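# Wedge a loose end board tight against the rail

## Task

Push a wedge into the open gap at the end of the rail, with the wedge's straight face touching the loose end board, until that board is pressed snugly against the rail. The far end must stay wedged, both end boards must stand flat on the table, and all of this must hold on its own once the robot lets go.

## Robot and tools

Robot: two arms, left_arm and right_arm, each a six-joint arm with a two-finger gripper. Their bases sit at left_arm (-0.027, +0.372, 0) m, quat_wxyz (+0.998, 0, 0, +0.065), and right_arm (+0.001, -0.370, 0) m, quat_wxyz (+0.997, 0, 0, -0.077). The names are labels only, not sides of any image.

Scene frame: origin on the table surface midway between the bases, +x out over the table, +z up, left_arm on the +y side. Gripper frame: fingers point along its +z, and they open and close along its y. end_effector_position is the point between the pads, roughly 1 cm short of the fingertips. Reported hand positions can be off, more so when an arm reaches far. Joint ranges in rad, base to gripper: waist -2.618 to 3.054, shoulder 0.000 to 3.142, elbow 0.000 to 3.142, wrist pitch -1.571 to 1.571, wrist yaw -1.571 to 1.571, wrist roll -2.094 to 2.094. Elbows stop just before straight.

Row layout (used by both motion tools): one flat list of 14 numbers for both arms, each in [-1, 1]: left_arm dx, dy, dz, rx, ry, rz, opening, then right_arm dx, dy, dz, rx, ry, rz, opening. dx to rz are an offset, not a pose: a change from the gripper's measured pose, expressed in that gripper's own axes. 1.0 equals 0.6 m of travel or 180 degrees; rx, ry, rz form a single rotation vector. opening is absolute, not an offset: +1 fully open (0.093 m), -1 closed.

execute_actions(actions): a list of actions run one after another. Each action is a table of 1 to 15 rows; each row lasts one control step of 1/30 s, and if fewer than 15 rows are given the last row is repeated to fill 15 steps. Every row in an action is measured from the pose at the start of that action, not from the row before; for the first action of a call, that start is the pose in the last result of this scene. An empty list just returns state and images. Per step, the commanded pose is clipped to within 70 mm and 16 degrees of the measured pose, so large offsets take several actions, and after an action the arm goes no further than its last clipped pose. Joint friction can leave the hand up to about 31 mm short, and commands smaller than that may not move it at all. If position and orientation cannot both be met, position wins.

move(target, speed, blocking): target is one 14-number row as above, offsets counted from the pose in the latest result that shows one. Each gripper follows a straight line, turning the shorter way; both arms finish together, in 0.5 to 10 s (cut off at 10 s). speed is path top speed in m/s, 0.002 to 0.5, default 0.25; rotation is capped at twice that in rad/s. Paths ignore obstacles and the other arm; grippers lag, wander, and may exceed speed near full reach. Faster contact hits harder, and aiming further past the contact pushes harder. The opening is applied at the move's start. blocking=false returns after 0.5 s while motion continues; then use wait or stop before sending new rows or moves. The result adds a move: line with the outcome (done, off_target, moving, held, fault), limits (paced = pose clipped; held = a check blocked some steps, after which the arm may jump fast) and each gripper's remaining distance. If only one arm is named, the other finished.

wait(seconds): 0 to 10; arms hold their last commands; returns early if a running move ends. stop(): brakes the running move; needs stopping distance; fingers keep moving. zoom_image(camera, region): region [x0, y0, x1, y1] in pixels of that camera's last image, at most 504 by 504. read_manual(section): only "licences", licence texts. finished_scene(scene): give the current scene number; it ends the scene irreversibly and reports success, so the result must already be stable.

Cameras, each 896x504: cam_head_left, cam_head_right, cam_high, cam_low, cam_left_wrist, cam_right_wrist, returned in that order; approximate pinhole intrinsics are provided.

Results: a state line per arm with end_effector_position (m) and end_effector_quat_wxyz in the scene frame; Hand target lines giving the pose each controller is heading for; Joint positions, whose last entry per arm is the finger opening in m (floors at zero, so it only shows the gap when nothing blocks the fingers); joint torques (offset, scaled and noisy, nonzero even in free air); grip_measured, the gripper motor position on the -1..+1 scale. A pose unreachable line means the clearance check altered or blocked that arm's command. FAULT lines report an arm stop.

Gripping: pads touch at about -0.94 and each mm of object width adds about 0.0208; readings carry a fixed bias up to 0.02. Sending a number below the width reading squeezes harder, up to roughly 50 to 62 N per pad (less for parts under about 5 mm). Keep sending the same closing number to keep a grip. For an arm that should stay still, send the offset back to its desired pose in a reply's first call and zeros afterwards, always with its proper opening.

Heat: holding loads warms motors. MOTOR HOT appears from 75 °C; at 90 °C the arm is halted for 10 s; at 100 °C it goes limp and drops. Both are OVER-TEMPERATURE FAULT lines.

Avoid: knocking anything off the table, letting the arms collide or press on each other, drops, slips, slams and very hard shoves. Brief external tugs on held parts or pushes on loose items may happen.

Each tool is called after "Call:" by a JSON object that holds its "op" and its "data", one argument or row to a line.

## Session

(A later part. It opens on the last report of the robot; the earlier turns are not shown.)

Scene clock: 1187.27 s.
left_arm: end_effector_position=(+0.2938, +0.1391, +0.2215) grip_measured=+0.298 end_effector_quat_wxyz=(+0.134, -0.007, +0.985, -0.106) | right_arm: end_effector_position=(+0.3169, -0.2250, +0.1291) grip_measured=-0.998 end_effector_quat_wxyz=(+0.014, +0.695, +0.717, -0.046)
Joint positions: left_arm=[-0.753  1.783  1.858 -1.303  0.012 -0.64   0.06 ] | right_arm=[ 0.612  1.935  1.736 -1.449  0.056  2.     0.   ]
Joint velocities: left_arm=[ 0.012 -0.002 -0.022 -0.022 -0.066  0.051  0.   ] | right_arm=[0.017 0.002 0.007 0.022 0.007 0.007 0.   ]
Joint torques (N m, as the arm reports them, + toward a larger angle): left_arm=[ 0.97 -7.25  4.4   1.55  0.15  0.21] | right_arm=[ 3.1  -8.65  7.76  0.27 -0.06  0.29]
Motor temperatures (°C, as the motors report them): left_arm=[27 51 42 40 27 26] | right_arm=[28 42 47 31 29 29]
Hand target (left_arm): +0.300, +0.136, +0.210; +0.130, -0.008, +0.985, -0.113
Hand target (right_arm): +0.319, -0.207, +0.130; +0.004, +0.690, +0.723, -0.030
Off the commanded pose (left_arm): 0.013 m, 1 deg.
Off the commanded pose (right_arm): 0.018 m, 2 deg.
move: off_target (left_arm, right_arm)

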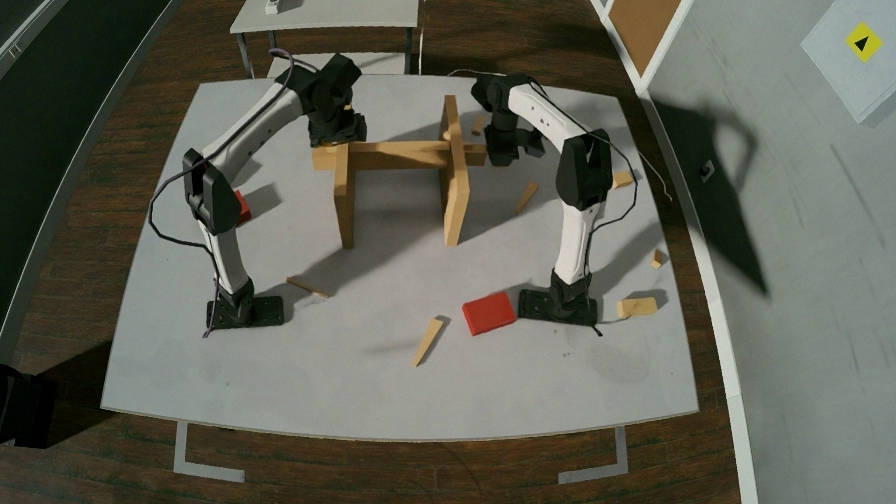

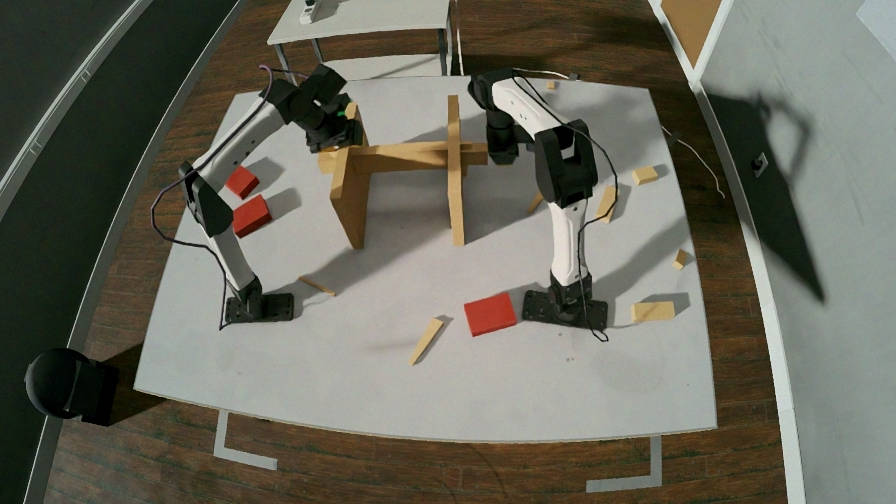

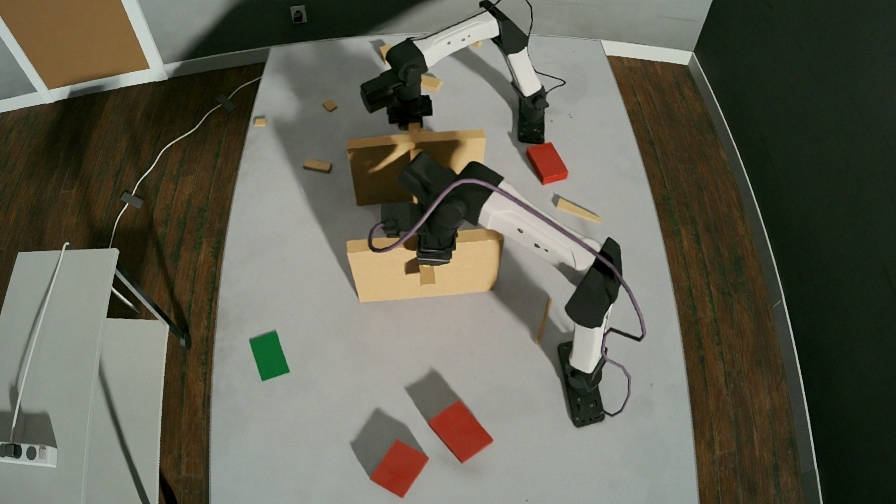

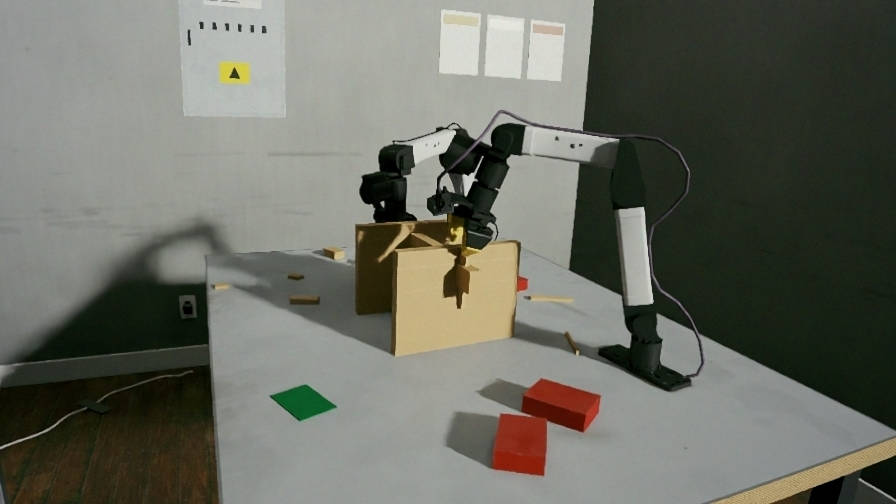

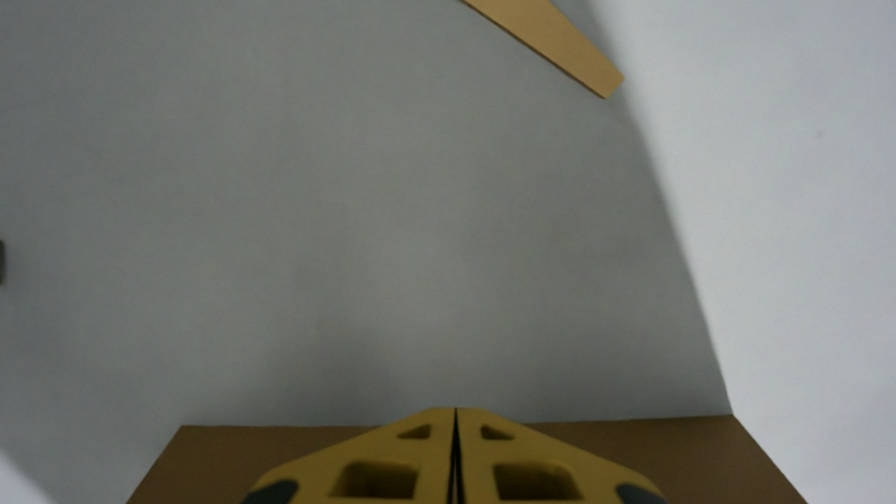

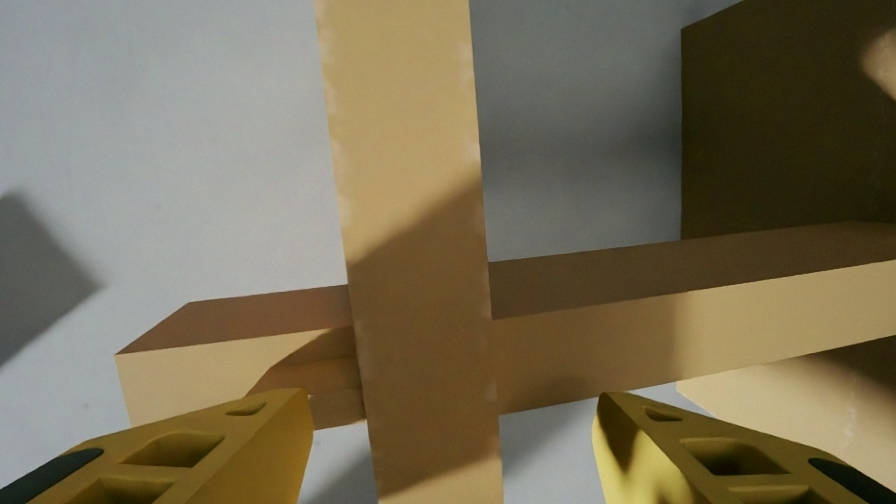

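Call:
{"op": "execute_actions", "data": {
  "actions": [
    [[-0.0039,-0.0001,0.0233,-0.0023,0.0034,0,0.3,0.032,0.0043,-0.0045,-0.0031,0.0115,-0.0051,-1],[-0.0032,0.0007,0.0246,-0.0026,0.0038,0,0.3,0.032,0.0043,-0.0045,-0.0031,0.0115,-0.0051,-1],[-0.0024,0.0015,0.0260,-0.0029,0.0042,0,0.3,0.032,0.0043,-0.0045,-0.0031,0.0115,-0.0051,-1],[-0.0017,0.0023,0.0274,-0.0033,0.0046,0,0.3,0.032,0.0043,-0.0045,-0.0031,0.0115,-0.0051,-1],[-0.0009,0.0031,0.0288,-0.0036,0.0050,0,0.3,0.032,0.0043,-0.0045,-0.0031,0.0115,-0.0051,-1],[-0.0001,0.0039,0.0301,-0.0039,0.0054,0,0.3,0.032,0.0043,-0.0045,-0.0031,0.0115,-0.0051,-1],[0.0006,0.0047,0.0315,-0.0042,0.0058,0,0.3,0.032,0.0043,-0.0045,-0.0031,0.0115,-0.0051,-1],[0.0014,0.0054,0.0329,-0.0045,0.0061,0,0.3,0.032,0.0043,-0.0045,-0.0031,0.0115,-0.0051,-1],[0.0021,0.0062,0.0343,-0.0048,0.0065,0,0.3,0.032,0.0043,-0.0045,-0.0031,0.0115,-0.0051,-1],[0.0029,0.0070,0.0356,-0.0051,0.0069,0,0.3,0.032,0.0043,-0.0045,-0.0031,0.0115,-0.0051,-1],[0.0037,0.0078,0.0370,-0.0054,0.0073,0,0.3,0.032,0.0043,-0.0045,-0.0031,0.0115,-0.0051,-1],[0.0044,0.0086,0.0384,-0.0058,0.0077,0,0.3,0.032,0.0043,-0.0045,-0.0031,0.0115,-0.0051,-1],[0.0052,0.0094,0.0398,-0.0061,0.0081,0,0.3,0.032,0.0043,-0.0045,-0.0031,0.0115,-0.0051,-1],[0.0059,0.0102,0.0411,-0.0064,0.0085,0,0.3,0.032,0.0043,-0.0045,-0.0031,0.0115,-0.0051,-1],[0.0067,0.0110,0.0425,-0.0067,0.0089,0,0.3,0.032,0.0043,-0.0045,-0.0031,0.0115,-0.0051,-1]]
  ]
}}

Call:
{"op": "wait", "data": {
  "seconds": 1.0
}}

Call:
{"op": "zoom_image", "data": {
  "camera": "cam_low",
  "region": [420, 190, 530, 310]
}}

Scene clock: 1231.27 s.
left_arm: end_effector_position=(+0.2938, +0.1397, +0.2202) grip_measured=+0.298 end_effector_quat_wxyz=(+0.139, -0.008, +0.984, -0.107) | right_arm: end_effector_position=(+0.3168, -0.2251, +0.1291) grip_measured=-0.998 end_effector_quat_wxyz=(+0.015, +0.696, +0.717, -0.047)
Joint positions: left_arm=[-0.753  1.77   1.833 -1.282  0.01  -0.64   0.06 ] | right_arm=[ 0.614  1.935  1.736 -1.45   0.06   2.003  0.   ]
Joint velocities: left_arm=[ 0.032 -0.081 -0.1   -0.007  0.007 -0.066  0.   ] | right_arm=[-0.007 -0.012  0.002  0.051 -0.007 -0.037  0.   ]
Joint torques (N m, as the arm reports them, + toward a larger angle): left_arm=[ 0.72 -5.88  3.04  1.27  0.04  0.2 ] | right_arm=[ 3.37 -8.51  7.92  0.25 -0.11  0.27]
Motor temperatures (°C, as the motors report them): left_arm=[27 49 41 41 27 26] | right_arm=[28 43 48 31 29 29]
Hand target (left_arm): +0.296, +0.141, +0.196; +0.120, -0.008, +0.988, -0.095
Hand target (right_arm): +0.318, -0.206, +0.130; +0.003, +0.690, +0.724, -0.030
Off the commanded pose (left_arm): 0.025 m, 3 deg.
Off the commanded pose (right_arm): 0.020 m, 3 deg.

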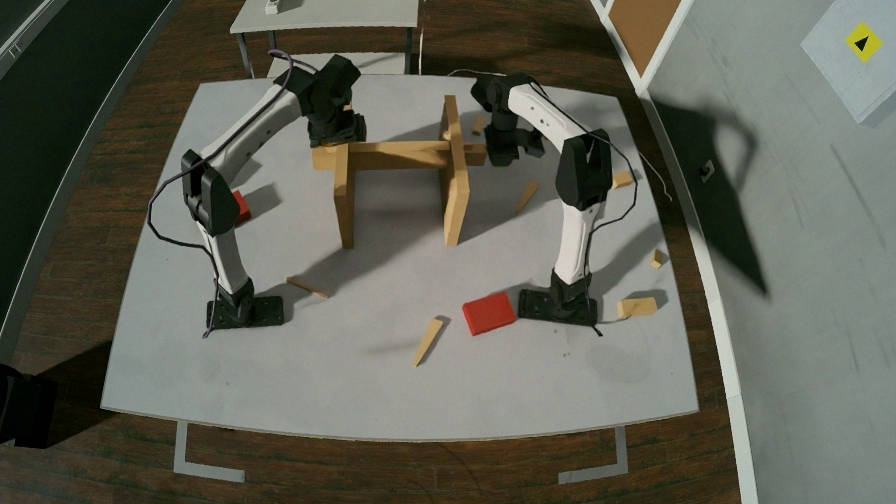

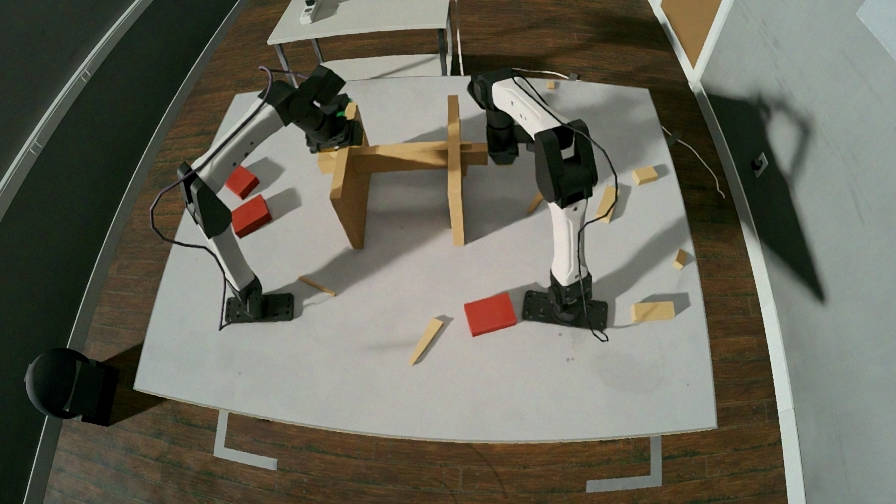

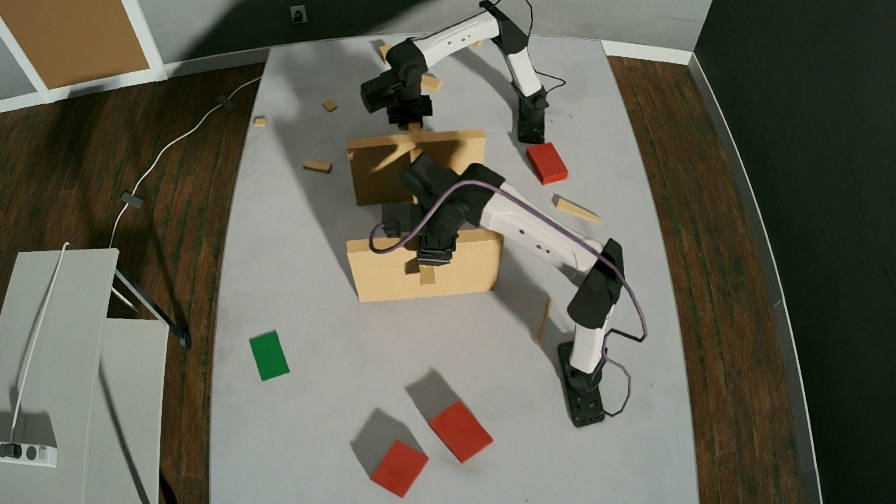

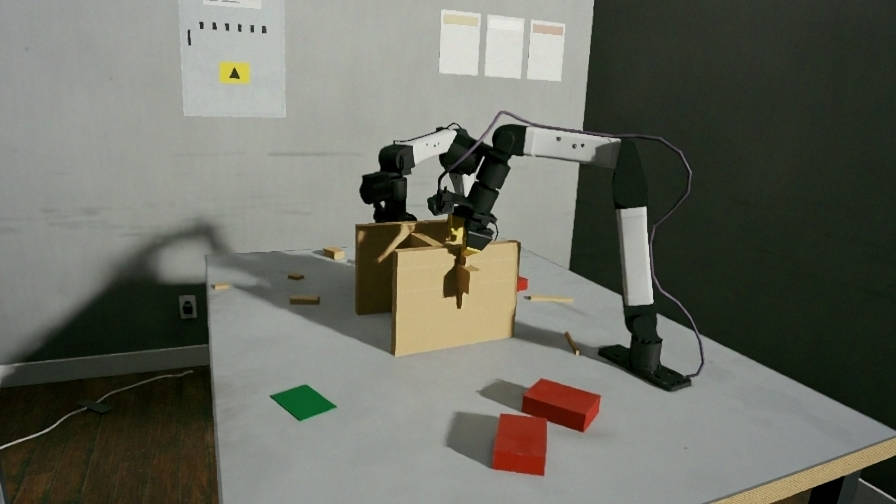

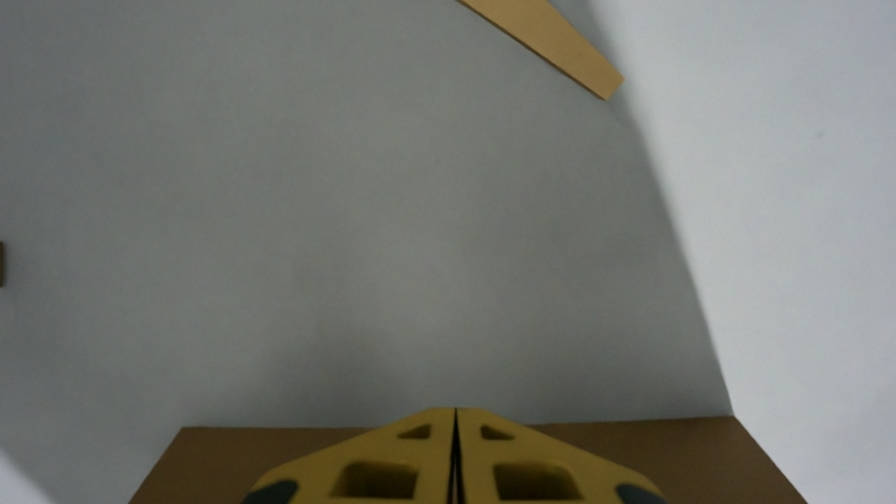

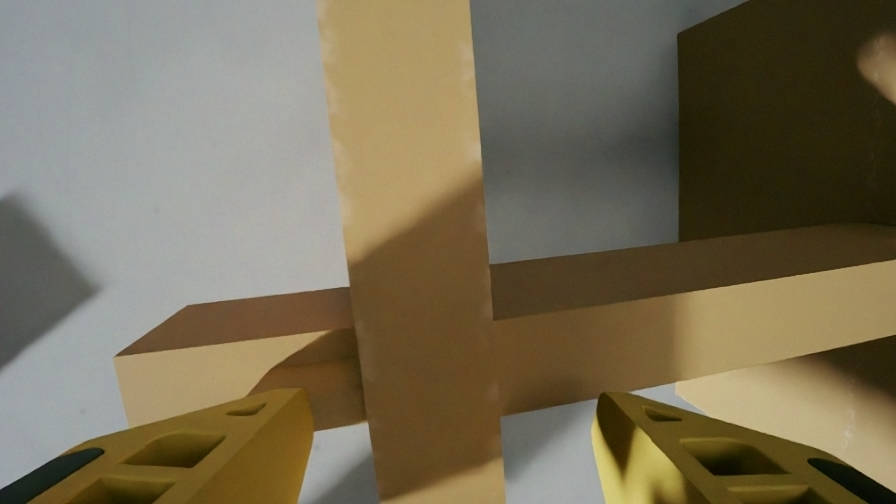

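Scene clock: 1232.27 s.
left_arm: end_effector_position=(+0.2938, +0.1397, +0.2203) grip_measured=+0.298 end_effector_quat_wxyz=(+0.140, -0.007, +0.984, -0.108) | right_arm: end_effector_position=(+0.3168, -0.2251, +0.1291) grip_measured=-0.998 end_effector_quat_wxyz=(+0.015, +0.696, +0.717, -0.047)
Joint positions: left_arm=[-0.753  1.766  1.827 -1.276  0.01  -0.639  0.06 ] | right_arm=[ 0.614  1.935  1.736 -1.45   0.06   2.003  0.   ]
Joint velocities: left_arm=[ 0.012  0.002 -0.017 -0.066 -0.037 -0.022  0.001] | right_arm=[-0.007 -0.012 -0.012  0.051 -0.022 -0.022  0.   ]
Joint torques (N m, as the arm reports them, + toward a larger angle): left_arm=[ 0.72 -5.59  3.1   1.4  -0.01  0.19] | right_arm=[ 3.36 -8.51  7.91  0.25 -0.11  0.28]
Motor temperatures (°C, as the motors report them): left_arm=[27 49 41 41 27 26] | right_arm=[28 43 48 31 29 29]
Hand target (left_arm): +0.296, +0.141, +0.196; +0.120, -0.008, +0.988, -0.095
Hand target (right_arm): +0.318, -0.206, +0.130; +0.004, +0.690, +0.724, -0.031
Off the commanded pose (left_arm): 0.025 m, 3 deg.
Off the commanded pose (right_arm): 0.020 m, 3 deg.
wait: 1.00 s; at rest by 0.17 s

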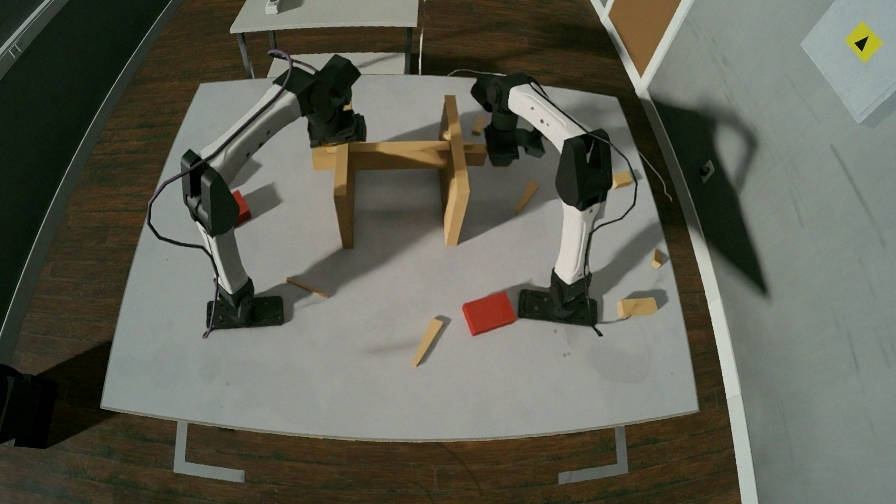

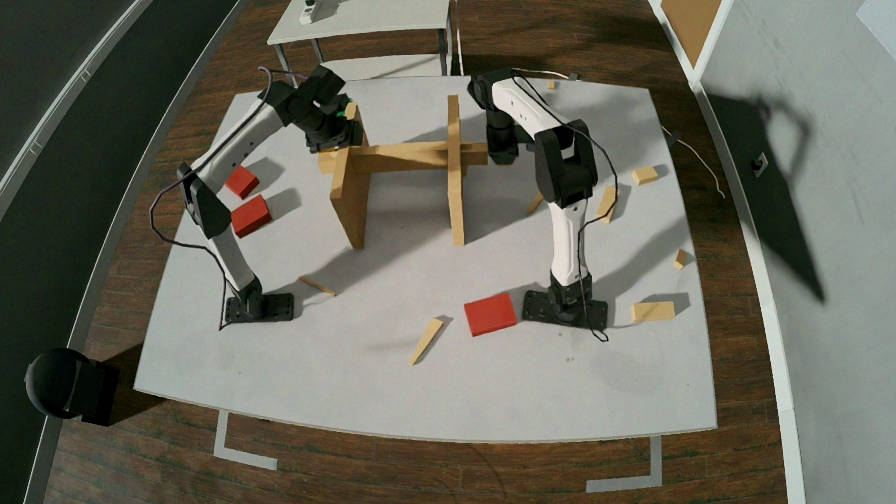

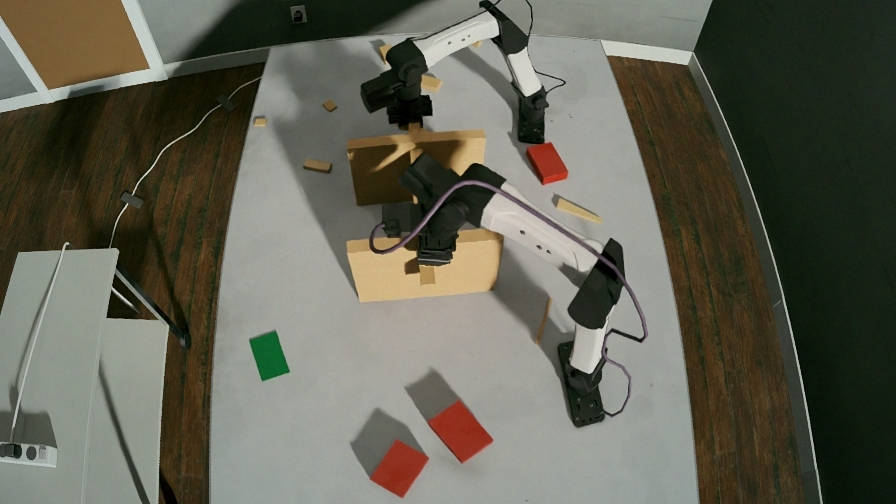

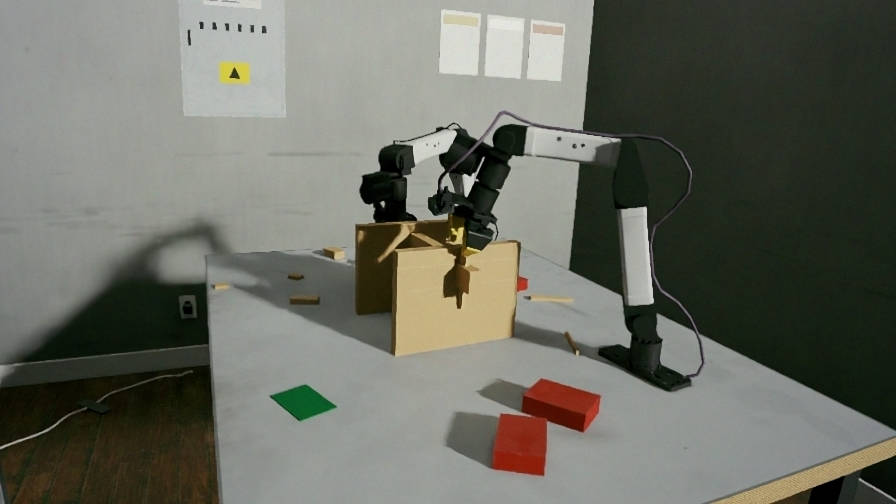

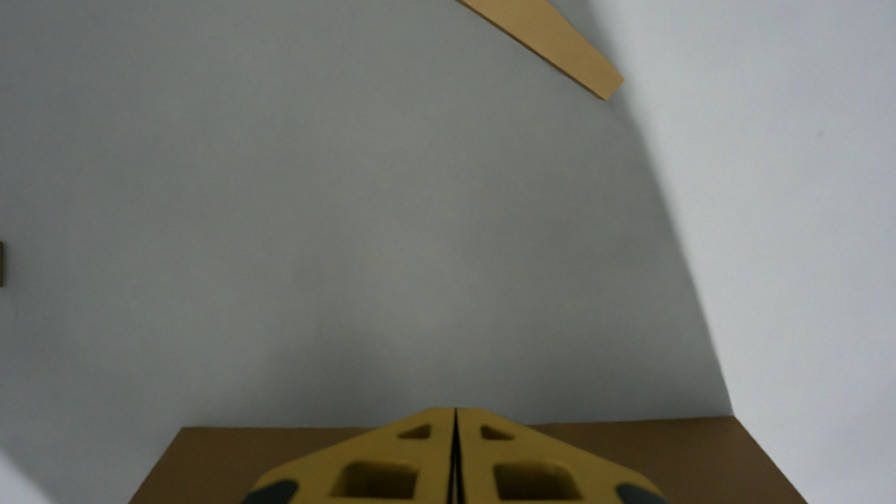

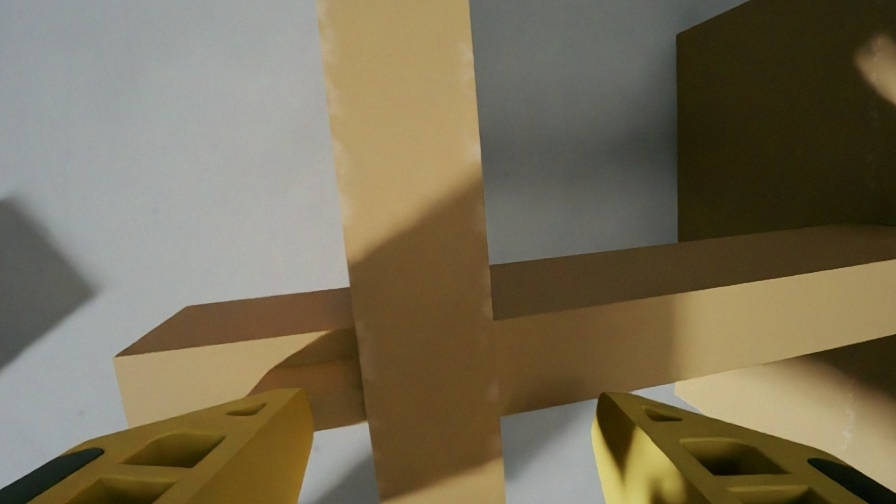

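Region (420, 190, 530, 310) of cam_low's 896x504 image, scaled by 4.200, with more detail than that image has; it fills the left 462 columns of this view, and the rest is white.

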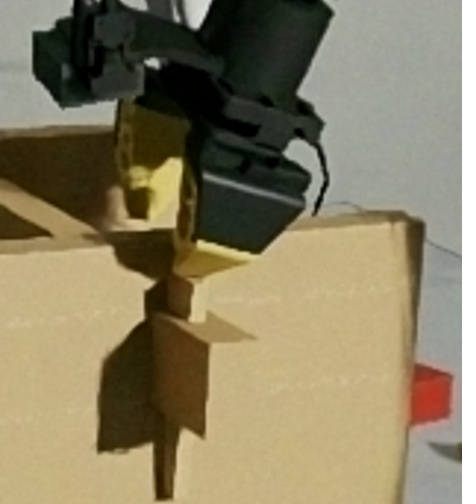

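Call:
{"op": "zoom_image", "data": {
  "camera": "cam_head_right",
  "region": [300, 100, 420, 260]
}}

Call:
{"op": "zoom_image", "data": {
  "camera": "cam_head_left",
  "region": [290, 100, 410, 260]
}}

Region (300, 100, 420, 260) of cam_head_right's 896x504 image, scaled by 3.150, with more detail than that image has; it fills the left 378 columns of this view, and the rest is white.

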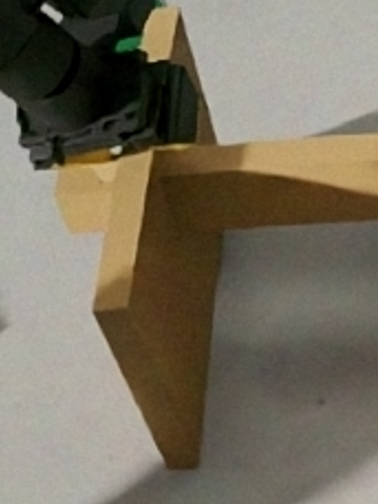

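Region (290, 100, 410, 260) of cam_head_left's 896x504 image, scaled by 3.150, with more detail than that image has; it fills the left 378 columns of this view, and the rest is white.

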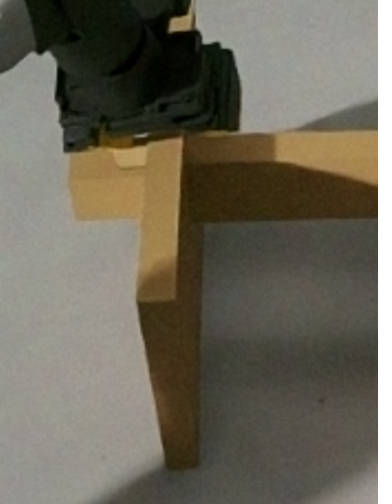

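Call:
{"op": "execute_actions", "data": {
  "actions": [
    [[0.0075,0.0109,0.0385,-0.0086,0.0128,-0.0008,0.3,0.0332,0.004,-0.0046,-0.0027,0.012,-0.006,-1],[0.0075,0.0109,0.0385,-0.0086,0.0128,-0.0008,0.3,0.0344,0.004,-0.0047,-0.0027,0.012,-0.006,-1],[0.0075,0.0109,0.0385,-0.0086,0.0128,-0.0008,0.3,0.0356,0.004,-0.0048,-0.0027,0.012,-0.006,-1],[0.0075,0.0109,0.0385,-0.0086,0.0128,-0.0008,0.3,0.0368,0.004,-0.0049,-0.0027,0.012,-0.006,-1],[0.0075,0.0109,0.0385,-0.0086,0.0128,-0.0008,0.3,0.0380,0.004,-0.0050,-0.0027,0.012,-0.006,-1],[0.0075,0.0109,0.0385,-0.0086,0.0128,-0.0008,0.3,0.0392,0.004,-0.0051,-0.0027,0.012,-0.006,-1],[0.0075,0.0109,0.0385,-0.0086,0.0128,-0.0008,0.3,0.0404,0.004,-0.0052,-0.0027,0.012,-0.006,-1],[0.0075,0.0109,0.0385,-0.0086,0.0128,-0.0008,0.3,0.0416,0.004,-0.0053,-0.0027,0.012,-0.006,-1],[0.0075,0.0109,0.0385,-0.0086,0.0128,-0.0008,0.3,0.0428,0.004,-0.0054,-0.0027,0.012,-0.006,-1],[0.0075,0.0109,0.0385,-0.0086,0.0128,-0.0008,0.3,0.0440,0.004,-0.0055,-0.0027,0.012,-0.006,-1],[0.0075,0.0109,0.0385,-0.0086,0.0128,-0.0008,0.3,0.0452,0.004,-0.0056,-0.0027,0.012,-0.006,-1],[0.0075,0.0109,0.0385,-0.0086,0.0128,-0.0008,0.3,0.0464,0.004,-0.0057,-0.0027,0.012,-0.006,-1],[0.0075,0.0109,0.0385,-0.0086,0.0128,-0.0008,0.3,0.0476,0.004,-0.0058,-0.0027,0.012,-0.006,-1],[0.0075,0.0109,0.0385,-0.0086,0.0128,-0.0008,0.3,0.0488,0.004,-0.0059,-0.0027,0.012,-0.006,-1],[0.0075,0.0109,0.0385,-0.0086,0.0128,-0.0008,0.3,0.0500,0.004,-0.0060,-0.0027,0.012,-0.006,-1]]
  ]
}}

Call:
{"op": "wait", "data": {
  "seconds": 0.7
}}

Scene clock: 1270.67 s.
left_arm: end_effector_position=(+0.2938, +0.1398, +0.2203) grip_measured=+0.298 end_effector_quat_wxyz=(+0.141, -0.007, +0.984, -0.108) | right_arm: end_effector_position=(+0.3165, -0.2267, +0.1307) grip_measured=-0.998 end_effector_quat_wxyz=(+0.027, +0.695, +0.716, -0.061)
Joint positions: left_arm=[-0.753  1.766  1.827 -1.276  0.009 -0.639  0.06 ] | right_arm=[ 0.625  1.95   1.759 -1.478  0.091  2.018  0.   ]
Joint velocities: left_arm=[-0.012 -0.012  0.012 -0.037  0.007  0.022 -0.001] | right_arm=[ 0.007  0.022  0.042 -0.11   0.11   0.066  0.   ]
Joint torques (N m, as the arm reports them, + toward a larger angle): left_arm=[ 0.73 -5.96  3.11  1.36  0.01  0.18] | right_arm=[ 4.7  -8.48  7.79  0.41 -0.5   0.34]
Motor temperatures (°C, as the motors report them): left_arm=[27 46 39 40 27 26] | right_arm=[29 43 49 31 29 29]
Hand target (left_arm): +0.295, +0.142, +0.197; +0.120, -0.009, +0.988, -0.096
Hand target (right_arm): +0.317, -0.196, +0.131; +0.004, +0.689, +0.724, -0.032
Off the commanded pose (left_arm): 0.024 m, 3 deg.
Off the commanded pose (right_arm): 0.032 m, 4 deg.

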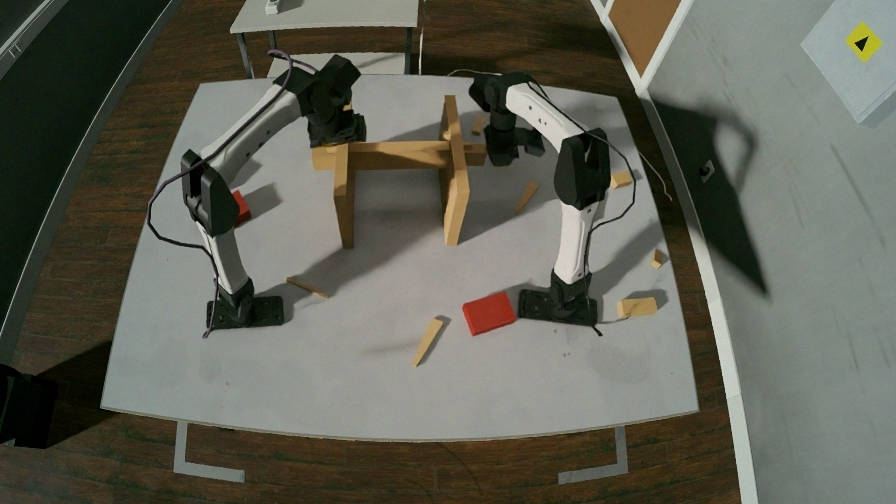

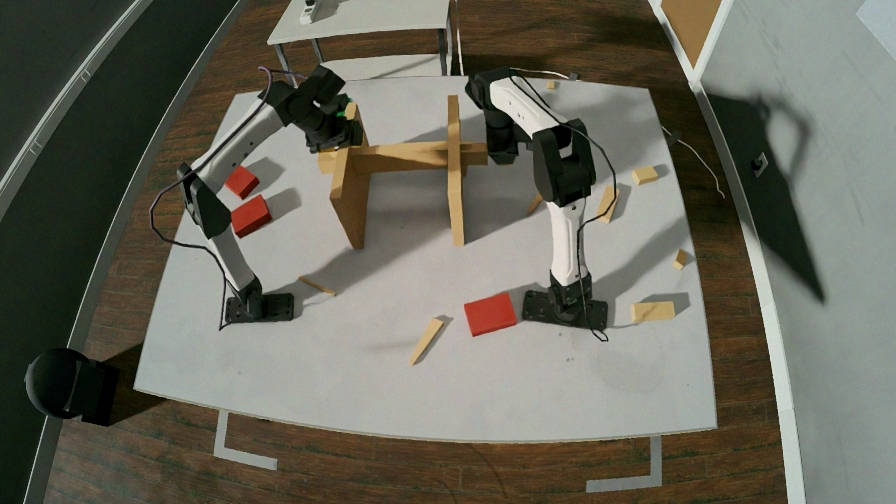

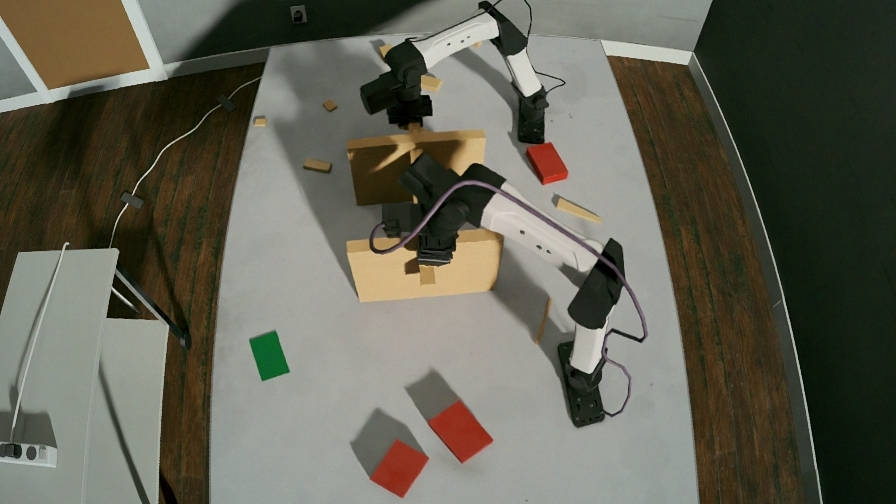

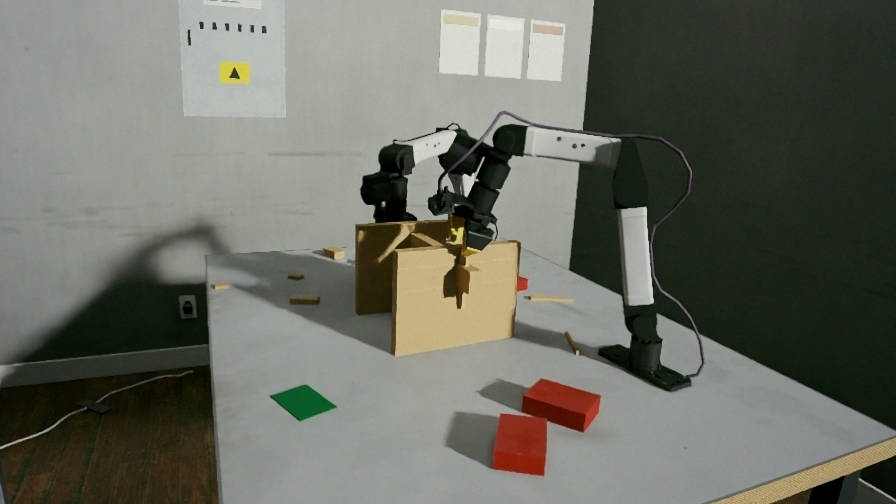

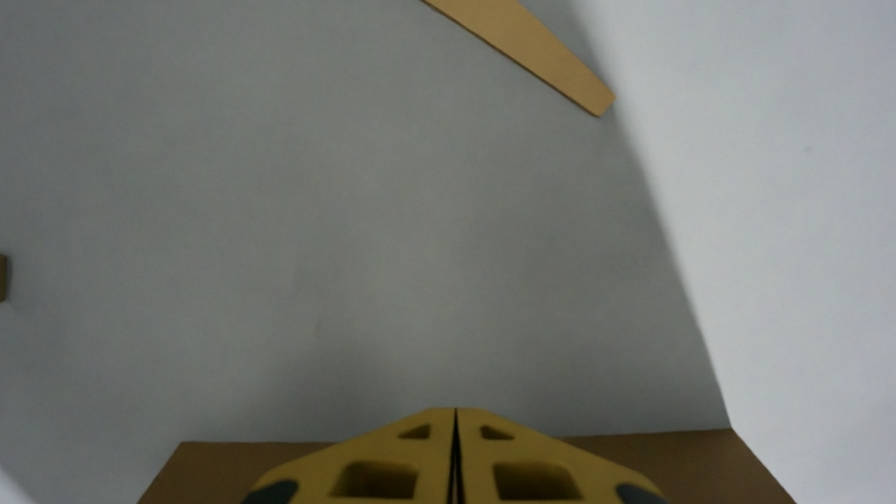

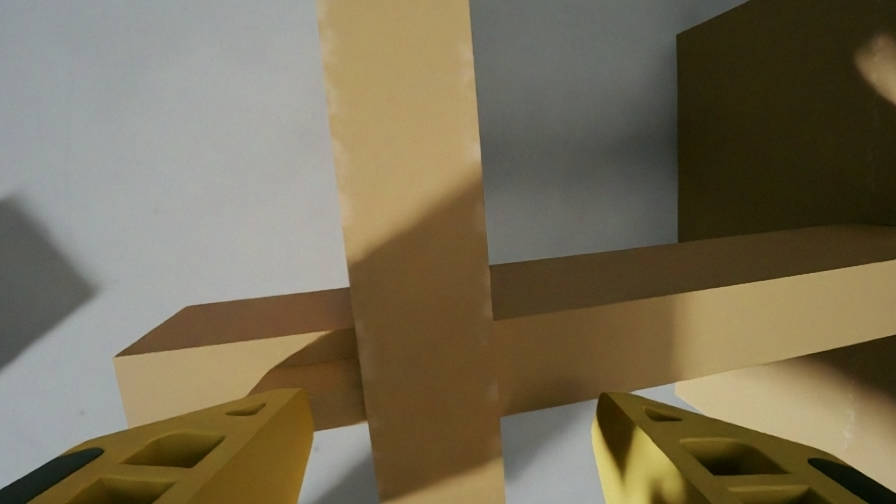

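Scene clock: 1271.37 s.
left_arm: end_effector_position=(+0.2938, +0.1398, +0.2203) grip_measured=+0.298 end_effector_quat_wxyz=(+0.141, -0.007, +0.984, -0.108) | right_arm: end_effector_position=(+0.3165, -0.2273, +0.1310) grip_measured=-0.998 end_effector_quat_wxyz=(+0.031, +0.696, +0.714, -0.063)
Joint positions: left_arm=[-0.753  1.766  1.827 -1.276  0.009 -0.639  0.06 ] | right_arm=[ 0.627  1.952  1.762 -1.483  0.098  2.024  0.   ]
Joint velocities: left_arm=[-0.012  0.002 -0.017  0.007 -0.081 -0.022  0.002] | right_arm=[ 0.022 -0.007  0.002  0.022 -0.007  0.066  0.   ]
Joint torques (N m, as the arm reports them, + toward a larger angle): left_arm=[ 0.77 -5.84  3.04  1.35  0.04  0.18] | right_arm=[ 4.63 -8.55  7.8   0.38 -0.48  0.33]
Motor temperatures (°C, as the motors report them): left_arm=[27 46 39 40 27 26] | right_arm=[29 43 49 31 29 29]
Hand target (left_arm): +0.295, +0.142, +0.197; +0.120, -0.009, +0.988, -0.096
Hand target (right_arm): +0.317, -0.196, +0.131; +0.004, +0.689, +0.724, -0.032
Off the commanded pose (left_arm): 0.024 m, 3 deg.
Off the commanded pose (right_arm): 0.032 m, 5 deg.
wait: 0.70 s; at rest by 0.17 s

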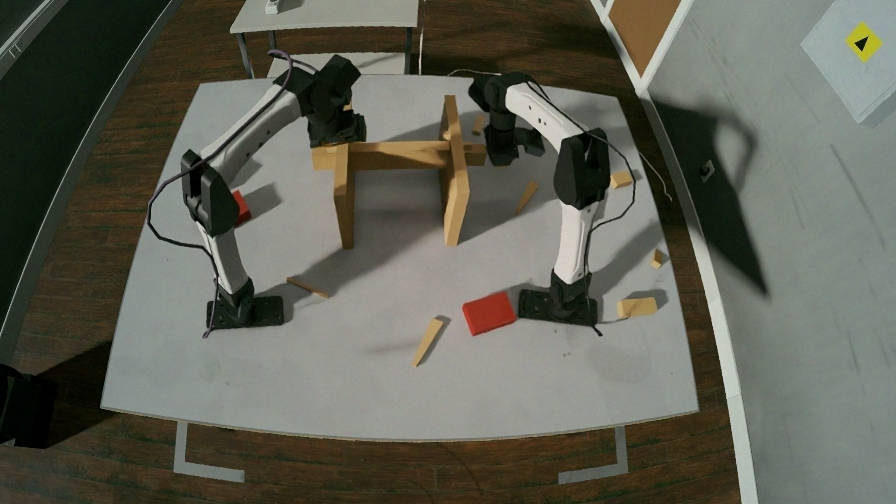

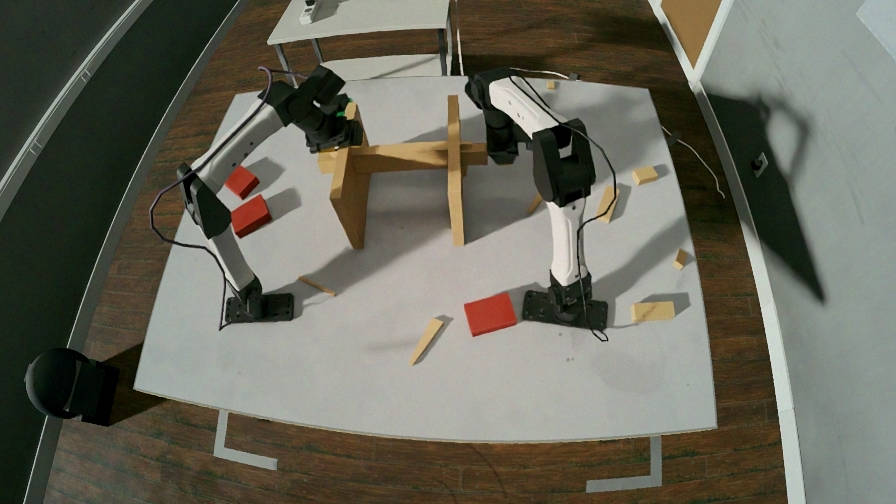

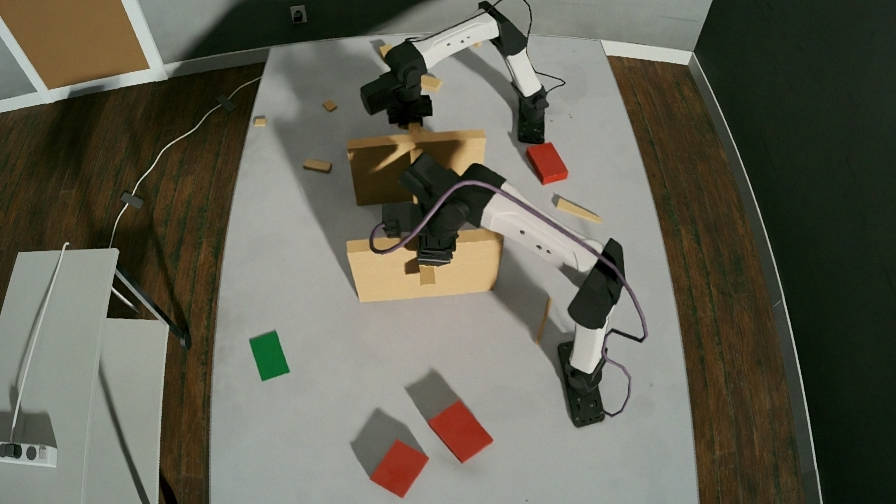

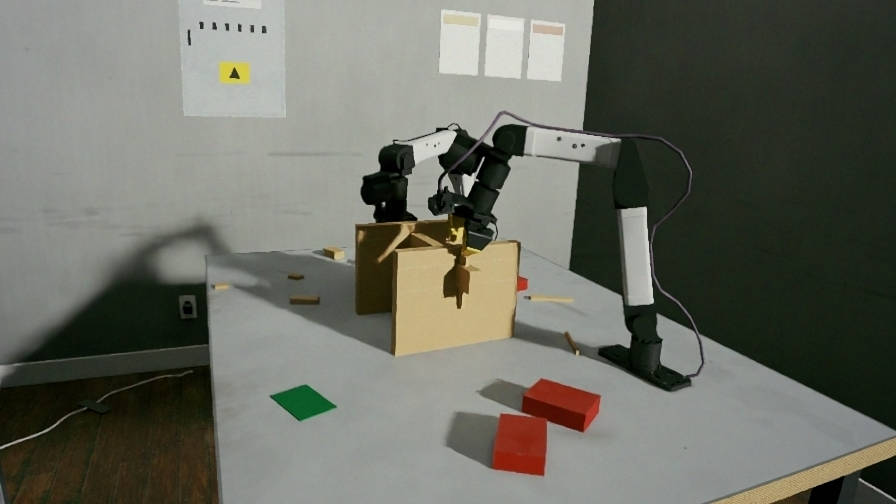

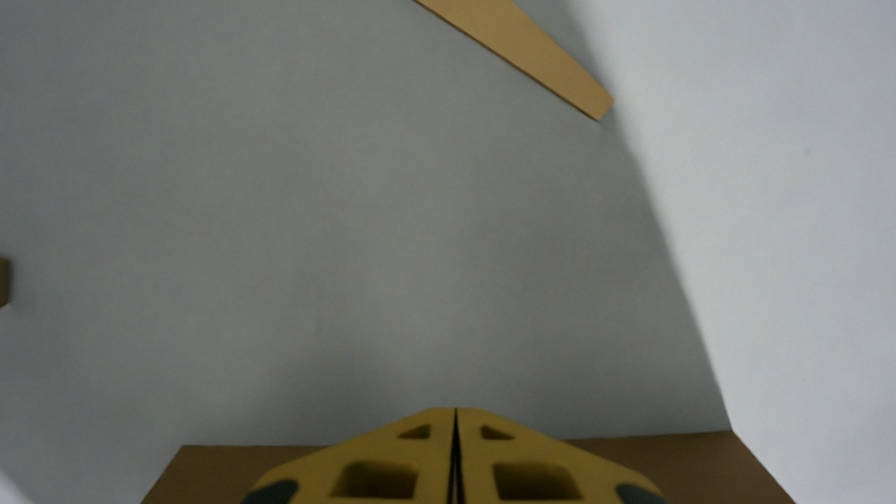

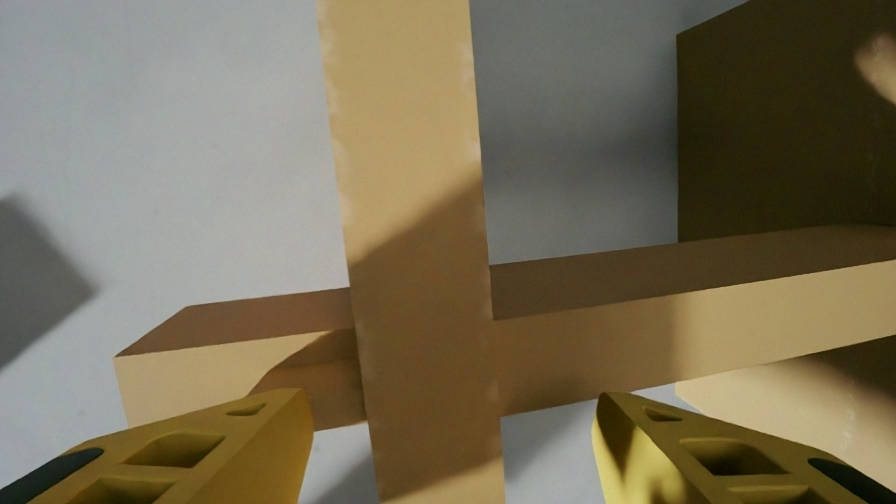

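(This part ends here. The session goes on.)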